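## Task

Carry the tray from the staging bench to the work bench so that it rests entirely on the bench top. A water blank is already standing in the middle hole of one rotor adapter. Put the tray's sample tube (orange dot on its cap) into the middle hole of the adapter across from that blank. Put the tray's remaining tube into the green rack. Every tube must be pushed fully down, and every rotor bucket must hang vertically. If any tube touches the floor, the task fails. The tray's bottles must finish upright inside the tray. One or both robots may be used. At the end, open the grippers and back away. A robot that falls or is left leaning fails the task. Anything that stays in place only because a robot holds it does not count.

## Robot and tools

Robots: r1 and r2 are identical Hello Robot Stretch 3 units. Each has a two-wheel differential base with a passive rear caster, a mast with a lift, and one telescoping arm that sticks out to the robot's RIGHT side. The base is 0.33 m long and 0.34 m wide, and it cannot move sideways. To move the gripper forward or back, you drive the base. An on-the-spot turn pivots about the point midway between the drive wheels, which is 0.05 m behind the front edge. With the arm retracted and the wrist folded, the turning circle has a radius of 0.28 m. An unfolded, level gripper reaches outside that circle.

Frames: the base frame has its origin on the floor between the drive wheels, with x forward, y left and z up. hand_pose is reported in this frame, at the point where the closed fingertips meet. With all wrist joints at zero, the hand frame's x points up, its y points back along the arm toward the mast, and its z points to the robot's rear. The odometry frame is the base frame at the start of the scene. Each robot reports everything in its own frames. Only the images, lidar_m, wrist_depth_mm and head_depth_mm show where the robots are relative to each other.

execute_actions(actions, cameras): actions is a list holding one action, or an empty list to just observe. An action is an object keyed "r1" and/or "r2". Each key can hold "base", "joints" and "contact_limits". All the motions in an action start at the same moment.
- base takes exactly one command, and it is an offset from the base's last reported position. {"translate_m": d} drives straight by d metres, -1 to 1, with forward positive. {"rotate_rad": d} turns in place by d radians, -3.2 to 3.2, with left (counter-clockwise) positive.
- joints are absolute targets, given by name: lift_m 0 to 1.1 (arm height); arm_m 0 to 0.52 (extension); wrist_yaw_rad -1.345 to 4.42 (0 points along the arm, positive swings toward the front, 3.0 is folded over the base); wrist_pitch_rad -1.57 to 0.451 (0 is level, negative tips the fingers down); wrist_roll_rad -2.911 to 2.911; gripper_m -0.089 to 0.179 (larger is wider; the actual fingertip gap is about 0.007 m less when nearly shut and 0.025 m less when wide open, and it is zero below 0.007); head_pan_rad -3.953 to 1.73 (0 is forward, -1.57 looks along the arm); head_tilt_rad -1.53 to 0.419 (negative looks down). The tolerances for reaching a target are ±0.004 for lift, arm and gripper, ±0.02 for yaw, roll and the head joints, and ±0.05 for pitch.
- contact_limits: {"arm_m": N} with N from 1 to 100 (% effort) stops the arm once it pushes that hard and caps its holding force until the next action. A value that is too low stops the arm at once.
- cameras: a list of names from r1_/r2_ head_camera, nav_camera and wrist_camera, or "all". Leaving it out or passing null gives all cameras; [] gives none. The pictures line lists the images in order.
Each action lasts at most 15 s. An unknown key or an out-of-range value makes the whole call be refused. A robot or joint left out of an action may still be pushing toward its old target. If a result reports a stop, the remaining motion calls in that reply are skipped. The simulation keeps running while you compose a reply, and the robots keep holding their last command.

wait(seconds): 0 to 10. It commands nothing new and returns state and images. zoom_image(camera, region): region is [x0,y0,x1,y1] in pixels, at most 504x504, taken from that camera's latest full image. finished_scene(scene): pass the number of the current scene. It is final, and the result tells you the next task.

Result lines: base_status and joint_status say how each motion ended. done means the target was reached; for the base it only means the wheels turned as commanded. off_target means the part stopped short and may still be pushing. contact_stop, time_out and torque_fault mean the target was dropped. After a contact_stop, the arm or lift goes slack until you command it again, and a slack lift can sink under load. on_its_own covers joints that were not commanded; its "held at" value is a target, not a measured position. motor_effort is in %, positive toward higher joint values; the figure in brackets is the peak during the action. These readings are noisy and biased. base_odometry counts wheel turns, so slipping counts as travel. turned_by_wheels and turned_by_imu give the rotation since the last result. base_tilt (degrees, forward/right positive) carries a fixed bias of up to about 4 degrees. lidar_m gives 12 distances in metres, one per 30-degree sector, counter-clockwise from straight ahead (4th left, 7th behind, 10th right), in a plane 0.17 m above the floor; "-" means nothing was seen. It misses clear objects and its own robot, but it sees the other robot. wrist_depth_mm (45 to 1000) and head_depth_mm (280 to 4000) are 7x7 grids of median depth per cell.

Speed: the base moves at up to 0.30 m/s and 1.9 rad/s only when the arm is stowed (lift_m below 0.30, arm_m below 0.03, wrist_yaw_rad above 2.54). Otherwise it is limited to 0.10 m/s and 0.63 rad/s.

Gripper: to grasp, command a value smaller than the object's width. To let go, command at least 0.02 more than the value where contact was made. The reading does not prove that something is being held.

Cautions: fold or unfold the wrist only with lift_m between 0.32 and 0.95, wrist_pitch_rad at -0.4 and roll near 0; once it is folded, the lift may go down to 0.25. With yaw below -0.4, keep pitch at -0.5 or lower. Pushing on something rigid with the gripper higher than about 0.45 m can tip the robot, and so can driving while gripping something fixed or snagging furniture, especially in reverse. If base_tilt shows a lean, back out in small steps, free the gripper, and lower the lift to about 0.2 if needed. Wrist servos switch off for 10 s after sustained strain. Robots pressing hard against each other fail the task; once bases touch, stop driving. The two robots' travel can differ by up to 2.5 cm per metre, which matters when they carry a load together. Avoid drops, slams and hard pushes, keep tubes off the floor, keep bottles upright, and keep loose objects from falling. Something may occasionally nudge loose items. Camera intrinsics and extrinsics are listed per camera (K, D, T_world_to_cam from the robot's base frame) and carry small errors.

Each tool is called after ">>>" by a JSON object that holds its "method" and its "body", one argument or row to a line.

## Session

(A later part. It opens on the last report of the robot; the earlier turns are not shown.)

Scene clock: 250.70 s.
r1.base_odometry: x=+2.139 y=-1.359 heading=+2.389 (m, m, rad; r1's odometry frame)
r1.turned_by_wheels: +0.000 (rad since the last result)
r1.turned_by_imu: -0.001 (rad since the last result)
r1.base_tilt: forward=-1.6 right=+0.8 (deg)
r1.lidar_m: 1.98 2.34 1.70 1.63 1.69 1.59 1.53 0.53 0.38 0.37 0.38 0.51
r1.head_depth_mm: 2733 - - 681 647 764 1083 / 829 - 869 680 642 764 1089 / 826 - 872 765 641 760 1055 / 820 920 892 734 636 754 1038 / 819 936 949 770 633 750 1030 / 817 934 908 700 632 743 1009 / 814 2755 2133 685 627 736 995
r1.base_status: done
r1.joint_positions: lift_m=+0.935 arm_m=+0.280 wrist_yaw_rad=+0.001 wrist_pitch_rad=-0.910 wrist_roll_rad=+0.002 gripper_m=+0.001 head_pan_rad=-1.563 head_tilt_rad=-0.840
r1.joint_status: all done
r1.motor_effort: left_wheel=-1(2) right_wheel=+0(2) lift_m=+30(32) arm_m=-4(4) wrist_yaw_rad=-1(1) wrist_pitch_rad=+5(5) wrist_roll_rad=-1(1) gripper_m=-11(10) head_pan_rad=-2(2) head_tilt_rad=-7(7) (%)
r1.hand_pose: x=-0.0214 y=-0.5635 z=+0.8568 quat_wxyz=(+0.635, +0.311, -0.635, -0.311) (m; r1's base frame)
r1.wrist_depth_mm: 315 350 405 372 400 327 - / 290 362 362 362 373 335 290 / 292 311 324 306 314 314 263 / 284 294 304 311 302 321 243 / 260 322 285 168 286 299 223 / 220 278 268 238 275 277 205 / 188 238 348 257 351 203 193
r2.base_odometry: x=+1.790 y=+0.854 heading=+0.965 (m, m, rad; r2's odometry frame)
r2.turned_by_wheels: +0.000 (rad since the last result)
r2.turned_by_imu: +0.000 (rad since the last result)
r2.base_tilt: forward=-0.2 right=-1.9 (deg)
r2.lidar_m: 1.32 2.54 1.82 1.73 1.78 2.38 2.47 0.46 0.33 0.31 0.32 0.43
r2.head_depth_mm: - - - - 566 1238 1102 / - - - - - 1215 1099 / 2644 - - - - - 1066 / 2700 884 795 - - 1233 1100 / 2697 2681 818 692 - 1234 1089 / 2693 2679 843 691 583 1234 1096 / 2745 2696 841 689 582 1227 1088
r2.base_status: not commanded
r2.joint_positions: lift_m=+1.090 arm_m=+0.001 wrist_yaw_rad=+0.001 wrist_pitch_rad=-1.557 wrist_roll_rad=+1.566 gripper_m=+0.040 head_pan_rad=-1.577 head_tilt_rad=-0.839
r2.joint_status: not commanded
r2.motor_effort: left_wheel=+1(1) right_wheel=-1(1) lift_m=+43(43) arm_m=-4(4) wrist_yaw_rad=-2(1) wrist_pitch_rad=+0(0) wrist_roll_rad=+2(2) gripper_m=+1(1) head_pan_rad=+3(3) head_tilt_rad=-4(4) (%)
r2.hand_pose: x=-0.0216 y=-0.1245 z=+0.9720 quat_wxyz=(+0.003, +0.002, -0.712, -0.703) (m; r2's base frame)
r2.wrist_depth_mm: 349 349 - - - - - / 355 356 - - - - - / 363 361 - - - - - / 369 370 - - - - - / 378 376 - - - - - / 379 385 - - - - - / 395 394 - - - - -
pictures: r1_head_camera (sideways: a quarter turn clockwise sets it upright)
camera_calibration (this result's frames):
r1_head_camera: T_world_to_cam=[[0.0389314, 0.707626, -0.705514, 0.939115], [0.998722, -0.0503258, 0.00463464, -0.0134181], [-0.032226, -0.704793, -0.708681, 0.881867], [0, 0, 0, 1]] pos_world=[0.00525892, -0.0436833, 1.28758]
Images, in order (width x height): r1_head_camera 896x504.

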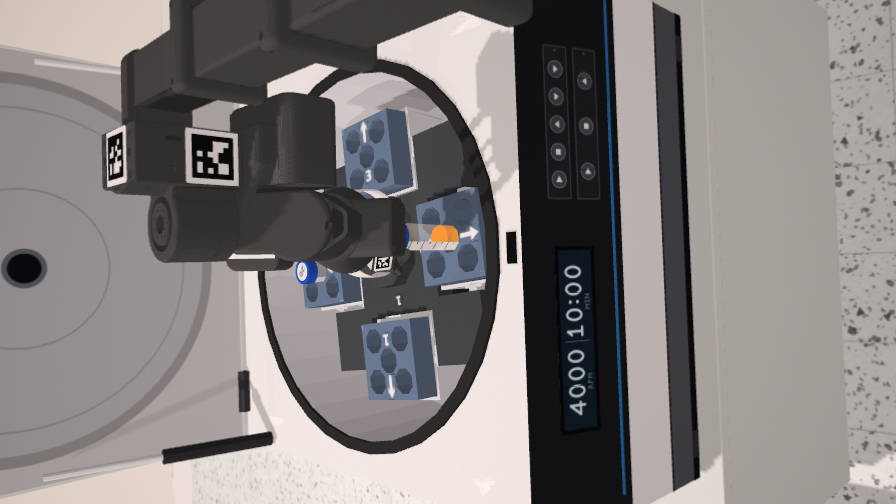

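In.

>>> {"method": "execute_actions", "body": {
  "actions": [
    {"r1":{"joints":{"lift_m":0.884}}}
  ],
  "cameras": []
}}

>>> {"method": "execute_actions", "body": {
  "actions": [
    {"r1":{"joints":{"gripper_m":0.05}}}
  ],
  "cameras": []
}}

>>> {"method": "execute_actions", "body": {
  "actions": [
    {"r1":{"joints":{"lift_m":1.08}}}
  ],
  "cameras": ["r1_head_camera","r1_wrist_camera"]
}}

Scene clock: 255.40 s.
r1.base_odometry: x=+2.139 y=-1.359 heading=+2.389 (m, m, rad; r1's odometry frame)
r1.turned_by_wheels: +0.000 (rad since the last result)
r1.turned_by_imu: +0.000 (rad since the last result)
r1.base_tilt: forward=-1.7 right=+0.7 (deg)
r1.lidar_m: 1.98 2.35 1.70 1.63 1.69 1.59 1.53 0.53 0.38 0.37 0.38 0.51
r1.head_depth_mm: 2691 2955 - - 645 763 1084 / 831 909 - 661 644 763 1085 / 828 907 - 740 639 760 1053 / 824 939 899 710 636 755 1040 / 820 935 945 771 633 750 1026 / 819 932 905 700 630 741 1015 / 816 2745 2125 686 629 739 998
r1.base_status: not commanded
r1.joint_positions: lift_m=+0.884 arm_m=+0.280 wrist_yaw_rad=+0.001 wrist_pitch_rad=-0.910 wrist_roll_rad=+0.002 gripper_m=+0.001 head_pan_rad=-1.563 head_tilt_rad=-0.840
r1.joint_status: all done
r1.motor_effort: left_wheel=-2(1) right_wheel=+0(0) lift_m=+30(32) arm_m=-4(4) wrist_yaw_rad=-1(1) wrist_pitch_rad=+5(5) wrist_roll_rad=-1(1) gripper_m=-10(10) head_pan_rad=-3(2) head_tilt_rad=-7(7) (%)
r1.hand_pose: x=-0.0214 y=-0.5634 z=+0.8057 quat_wxyz=(+0.635, +0.311, -0.635, -0.311) (m; r1's base frame)
r1.wrist_depth_mm: 281 334 323 316 330 306 246 / 277 271 293 271 282 275 248 / 261 246 267 261 268 267 243 / 268 249 249 235 251 287 227 / 260 234 232 167 232 235 202 / 220 220 221 206 268 275 169 / 177 233 307 203 301 203 144
r2.base_odometry: x=+1.790 y=+0.854 heading=+0.965 (m, m, rad; r2's odometry frame)
r2.turned_by_wheels: +0.000 (rad since the last result)
r2.turned_by_imu: +0.000 (rad since the last result)
r2.base_tilt: forward=-0.1 right=-2.0 (deg)
r2.lidar_m: 1.32 2.55 1.82 1.73 1.78 2.39 2.47 0.46 0.32 0.31 0.32 0.43
r2.head_depth_mm: - - - - 566 1249 1104 / - - - - - 1222 1103 / 2653 - - - - - 1065 / 2696 880 795 - - 1231 1098 / 2679 2659 820 693 - 1243 1094 / 2721 2675 844 693 584 1225 1094 / 2727 2695 840 687 583 1232 1086
r2.base_status: not commanded
r2.joint_positions: lift_m=+1.090 arm_m=+0.001 wrist_yaw_rad=+0.001 wrist_pitch_rad=-1.557 wrist_roll_rad=+1.566 gripper_m=+0.040 head_pan_rad=-1.577 head_tilt_rad=-0.839
r2.joint_status: not commanded
r2.motor_effort: left_wheel=+1(1) right_wheel=-1(1) lift_m=+43(43) arm_m=-4(4) wrist_yaw_rad=-1(1) wrist_pitch_rad=+0(0) wrist_roll_rad=+2(2) gripper_m=+0(1) head_pan_rad=+3(3) head_tilt_rad=-4(3) (%)
r2.hand_pose: x=-0.0216 y=-0.1245 z=+0.9720 quat_wxyz=(+0.003, +0.002, -0.712, -0.703) (m; r2's base frame)
r2.wrist_depth_mm: 347 349 - - - - - / 354 356 - - - - - / 363 362 - - - - - / 368 369 - - - - - / 379 378 - - - - - / 387 384 - - - - - / 393 392 - - - - -
pictures: none
No camera images: the call's "cameras" was empty. Leave "cameras" out to get every camera's image.

Scene clock: 256.40 s.
r1.base_odometry: x=+2.139 y=-1.359 heading=+2.389 (m, m, rad; r1's odometry frame)
r1.turned_by_wheels: +0.000 (rad since the last result)
r1.turned_by_imu: +0.000 (rad since the last result)
r1.base_tilt: forward=-1.7 right=+0.5 (deg)
r1.lidar_m: 1.98 2.36 1.70 1.63 1.69 1.60 1.53 0.53 0.38 0.37 0.38 0.51
r1.head_depth_mm: 2690 2928 - - 645 764 1089 / 832 909 - 662 641 764 1084 / 828 907 - 731 640 760 1056 / 824 938 898 706 638 755 1037 / 818 938 948 769 633 752 1028 / 816 929 906 699 632 742 1010 / 815 2801 2123 685 629 738 1002
r1.base_status: not commanded
r1.joint_positions: lift_m=+0.884 arm_m=+0.280 wrist_yaw_rad=+0.001 wrist_pitch_rad=-0.910 wrist_roll_rad=+0.002 gripper_m=+0.050 head_pan_rad=-1.563 head_tilt_rad=-0.840
r1.joint_status: all done
r1.motor_effort: left_wheel=-2(1) right_wheel=+0(0) lift_m=+30(30) arm_m=-4(4) wrist_yaw_rad=-1(0) wrist_pitch_rad=+5(5) wrist_roll_rad=+0(0) gripper_m=+0(85) head_pan_rad=-3(2) head_tilt_rad=-7(6) (%)
r1.hand_pose: x=-0.0214 y=-0.5634 z=+0.8057 quat_wxyz=(+0.635, +0.311, -0.635, -0.311) (m; r1's base frame)
r1.wrist_depth_mm: 281 335 325 314 332 308 248 / 275 273 294 269 282 273 247 / 260 246 269 261 267 266 243 / 267 250 250 234 252 288 228 / 261 234 236 176 236 236 203 / 221 222 280 211 267 275 169 / 178 236 304 204 302 192 144
r2.base_odometry: x=+1.790 y=+0.854 heading=+0.965 (m, m, rad; r2's odometry frame)
r2.turned_by_wheels: +0.000 (rad since the last result)
r2.turned_by_imu: +0.000 (rad since the last result)
r2.base_tilt: forward=+0.0 right=-2.0 (deg)
r2.lidar_m: 1.33 2.54 1.82 1.73 1.78 2.39 2.47 0.46 0.33 0.31 0.32 0.43
r2.head_depth_mm: - - - - 566 1247 1099 / - - - - - 1220 1094 / 2662 - - - - - 1067 / 2683 881 797 - - 1235 1099 / 2700 2702 819 693 - 1235 1090 / 2717 2673 844 692 584 1228 1090 / 2716 2671 839 690 582 1225 1093
r2.base_status: not commanded
r2.joint_positions: lift_m=+1.090 arm_m=+0.001 wrist_yaw_rad=+0.001 wrist_pitch_rad=-1.557 wrist_roll_rad=+1.566 gripper_m=+0.040 head_pan_rad=-1.577 head_tilt_rad=-0.839
r2.joint_status: not commanded
r2.motor_effort: left_wheel=+1(1) right_wheel=-1(1) lift_m=+43(43) arm_m=-4(4) wrist_yaw_rad=-1(1) wrist_pitch_rad=+0(0) wrist_roll_rad=+2(2) gripper_m=+0(1) head_pan_rad=+3(3) head_tilt_rad=-4(3) (%)
r2.hand_pose: x=-0.0216 y=-0.1245 z=+0.9720 quat_wxyz=(+0.003, +0.002, -0.712, -0.703) (m; r2's base frame)
r2.wrist_depth_mm: 348 348 - - - - - / 353 354 - - - - - / 362 363 - - - - - / 370 372 - - - - - / 375 378 - - - - - / 384 386 - - - - - / 398 394 - - - - -
pictures: none
No camera images: the call's "cameras" was empty. Leave "cameras" out to get every camera's image.

Scene clock: 259.00 s.
r1.base_odometry: x=+2.139 y=-1.359 heading=+2.389 (m, m, rad; r1's odometry frame)
r1.turned_by_wheels: +0.000 (rad since the last result)
r1.turned_by_imu: +0.000 (rad since the last result)
r1.base_tilt: forward=-1.7 right=+0.5 (deg)
r1.lidar_m: 1.98 2.35 1.70 1.63 1.68 1.59 1.53 0.53 0.38 0.37 0.38 0.51
r1.head_depth_mm: 2743 2938 2239 677 647 764 1091 / 860 930 901 681 644 762 1088 / - 963 940 765 641 761 1055 / - 978 909 735 637 754 1041 / 820 938 948 770 633 752 1030 / 817 934 907 699 630 743 1009 / 814 2761 2132 686 629 737 999
r1.base_status: not commanded
r1.joint_positions: lift_m=+1.080 arm_m=+0.280 wrist_yaw_rad=+0.001 wrist_pitch_rad=-0.910 wrist_roll_rad=+0.002 gripper_m=+0.050 head_pan_rad=-1.563 head_tilt_rad=-0.840
r1.joint_status: all done
r1.motor_effort: left_wheel=-1(1) right_wheel=-1(0) lift_m=+38(41) arm_m=-4(4) wrist_yaw_rad=+0(1) wrist_pitch_rad=+5(5) wrist_roll_rad=-1(0) gripper_m=+0(0) head_pan_rad=-3(2) head_tilt_rad=-6(7) (%)
r1.hand_pose: x=-0.0214 y=-0.5634 z=+1.0014 quat_wxyz=(+0.635, +0.311, -0.635, -0.311) (m; r1's base frame)
r1.wrist_depth_mm: 646 539 525 521 520 - - / 739 500 507 542 495 - - / - 457 517 506 510 460 - / - 419 472 457 454 432 - / - 410 434 444 503 381 - / - 346 402 379 486 352 - / 329 326 460 442 423 325 -
r2.base_odometry: x=+1.790 y=+0.854 heading=+0.965 (m, m, rad; r2's odometry frame)
r2.turned_by_wheels: +0.000 (rad since the last result)
r2.turned_by_imu: +0.000 (rad since the last result)
r2.base_tilt: forward=+0.0 right=-1.9 (deg)
r2.lidar_m: 1.32 2.54 1.82 1.73 1.79 2.38 2.47 0.46 0.33 0.31 0.32 0.43
r2.head_depth_mm: - - - - 566 1238 1102 / - - - - - 1222 1100 / 2641 - - - - - 1061 / 2706 881 793 - - 1242 1094 / 2689 2698 820 690 - 1233 1094 / 2688 2691 840 690 586 1233 1089 / 2704 2674 838 689 583 1229 1092
r2.base_status: not commanded
r2.joint_positions: lift_m=+1.090 arm_m=+0.001 wrist_yaw_rad=+0.001 wrist_pitch_rad=-1.557 wrist_roll_rad=+1.566 gripper_m=+0.040 head_pan_rad=-1.577 head_tilt_rad=-0.839
r2.joint_status: not commanded
r2.motor_effort: left_wheel=+0(1) right_wheel=-1(1) lift_m=+43(43) arm_m=-4(4) wrist_yaw_rad=-1(1) wrist_pitch_rad=+0(0) wrist_roll_rad=+2(2) gripper_m=+1(1) head_pan_rad=+3(3) head_tilt_rad=-4(5) (%)
r2.hand_pose: x=-0.0216 y=-0.1245 z=+0.9720 quat_wxyz=(+0.003, +0.002, -0.712, -0.703) (m; r2's base frame)
r2.wrist_depth_mm: 347 348 - - - - - / 357 354 - - - - - / 362 365 - - - - - / 369 366 - - - - - / 377 378 - - - - - / 386 387 - - - - - / 395 399 - - - - -
pictures: r1_head_camera (sideways: a quarter turn clockwise sets it upright), r1_wrist_camera
camera_calibration (this result's frames):
r1_head_camera: T_world_to_cam=[[0.0389312, 0.707626, -0.705514, 0.939115], [0.998722, -0.0503255, 0.00463463, -0.0134181], [-0.0322258, -0.704793, -0.708681, 0.881867], [0, 0, 0, 1]] pos_world=[0.00525893, -0.0436833, 1.28758]
r1_wrist_camera: T_world_to_cam=[[-0.998994, -0.0428084, 0.0133239, -0.062401], [-0.044284, 0.895756, -0.442335, 0.971916], [0.00700069, -0.44248, -0.896751, 0.812692], [0, 0, 0, 1]] pos_world=[-0.0249873, -0.513671, 1.15953]
Images, in order (width x height): r1_head_camera 896x504, r1_wrist_camera 644x364.

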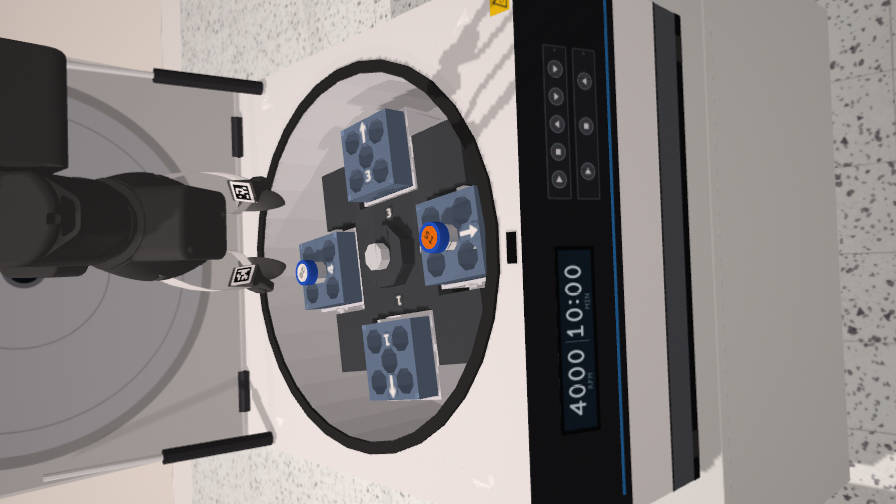

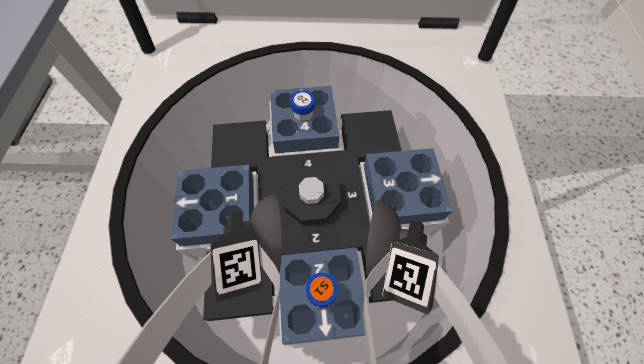

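>>> {"method": "execute_actions", "body": {
  "actions": [
    {"r1":{"joints":{"arm_m":0.0}}}
  ],
  "cameras": []
}}

>>> {"method": "finished_scene", "body": {
  "scene": 2
}}

Scene clock: 264.87 s.
r1.base_odometry: x=+2.139 y=-1.359 heading=+2.389 (m, m, rad; r1's odometry frame)
r1.turned_by_wheels: +0.000 (rad since the last result)
r1.turned_by_imu: -0.001 (rad since the last result)
r1.base_tilt: forward=-1.6 right=+0.5 (deg)
r1.lidar_m: 1.98 2.35 1.70 1.63 1.69 1.60 1.53 0.53 0.38 0.37 0.38 0.51
r1.head_depth_mm: - - - - - 765 1086 / - - - - - 770 1082 / - - - - - 763 1058 / 822 922 895 811 640 754 1039 / 818 936 949 773 634 750 1027 / 816 934 910 699 631 742 1012 / 813 2751 2112 686 629 738 997
r1.base_status: not commanded
r1.joint_positions: lift_m=+1.080 arm_m=+0.002 wrist_yaw_rad=+0.001 wrist_pitch_rad=-0.910 wrist_roll_rad=+0.002 gripper_m=+0.050 head_pan_rad=-1.563 head_tilt_rad=-0.840
r1.joint_status: all done
joint sent to its limit — the command would take r1.arm_m past its lower limit, so that joint was sent only as far as its limit.
r1.motor_effort: left_wheel=-2(2) right_wheel=+0(0) lift_m=+38(39) arm_m=-4(5) wrist_yaw_rad=+0(1) wrist_pitch_rad=+5(5) wrist_roll_rad=-1(0) gripper_m=+0(0) head_pan_rad=-3(2) head_tilt_rad=-8(8) (%)
r1.hand_pose: x=-0.0214 y=-0.2852 z=+1.0014 quat_wxyz=(+0.635, +0.311, -0.635, -0.311) (m; r1's base frame)
r1.wrist_depth_mm: 630 966 609 622 591 - - / - 495 540 562 573 - - / - 446 443 492 439 453 - / - 448 440 431 431 440 - / 716 647 497 529 486 665 - / - - - 834 945 - - / - - - - - - -
r2.base_odometry: x=+1.790 y=+0.854 heading=+0.965 (m, m, rad; r2's odometry frame)
r2.turned_by_wheels: +0.000 (rad since the last result)
r2.turned_by_imu: +0.000 (rad since the last result)
r2.base_tilt: forward=+0.0 right=-2.2 (deg)
r2.lidar_m: 1.33 2.55 1.82 1.73 1.78 2.39 2.46 0.46 0.33 0.31 0.32 0.43
r2.head_depth_mm: - - - - 566 1243 1099 / - - - - - 1224 1100 / 2656 - - - - - 1065 / 2719 880 796 - - 1229 1096 / 2697 2695 819 690 - 1236 1093 / 2671 2694 843 692 586 1235 1088 / 2711 2673 843 689 583 1229 1088
r2.base_status: not commanded
r2.joint_positions: lift_m=+1.090 arm_m=+0.001 wrist_yaw_rad=+0.001 wrist_pitch_rad=-1.557 wrist_roll_rad=+1.566 gripper_m=+0.040 head_pan_rad=-1.577 head_tilt_rad=-0.839
r2.joint_status: not commanded
r2.motor_effort: left_wheel=+1(1) right_wheel=-1(1) lift_m=+44(43) arm_m=-4(4) wrist_yaw_rad=-1(1) wrist_pitch_rad=+0(0) wrist_roll_rad=+2(2) gripper_m=+0(1) head_pan_rad=+3(3) head_tilt_rad=-4(4) (%)
r2.hand_pose: x=-0.0216 y=-0.1245 z=+0.9720 quat_wxyz=(+0.003, +0.002, -0.712, -0.703) (m; r2's base frame)
r2.wrist_depth_mm: 349 353 - - - - - / 351 355 - - - - - / 362 363 - - - - - / 371 369 - - - - - / 375 376 - - - - - / 386 387 - - - - - / 391 394 - - - - -
pictures: none
No camera images: the call's "cameras" was empty. Leave "cameras" out to get every camera's image.

The scene is finished: the task was done.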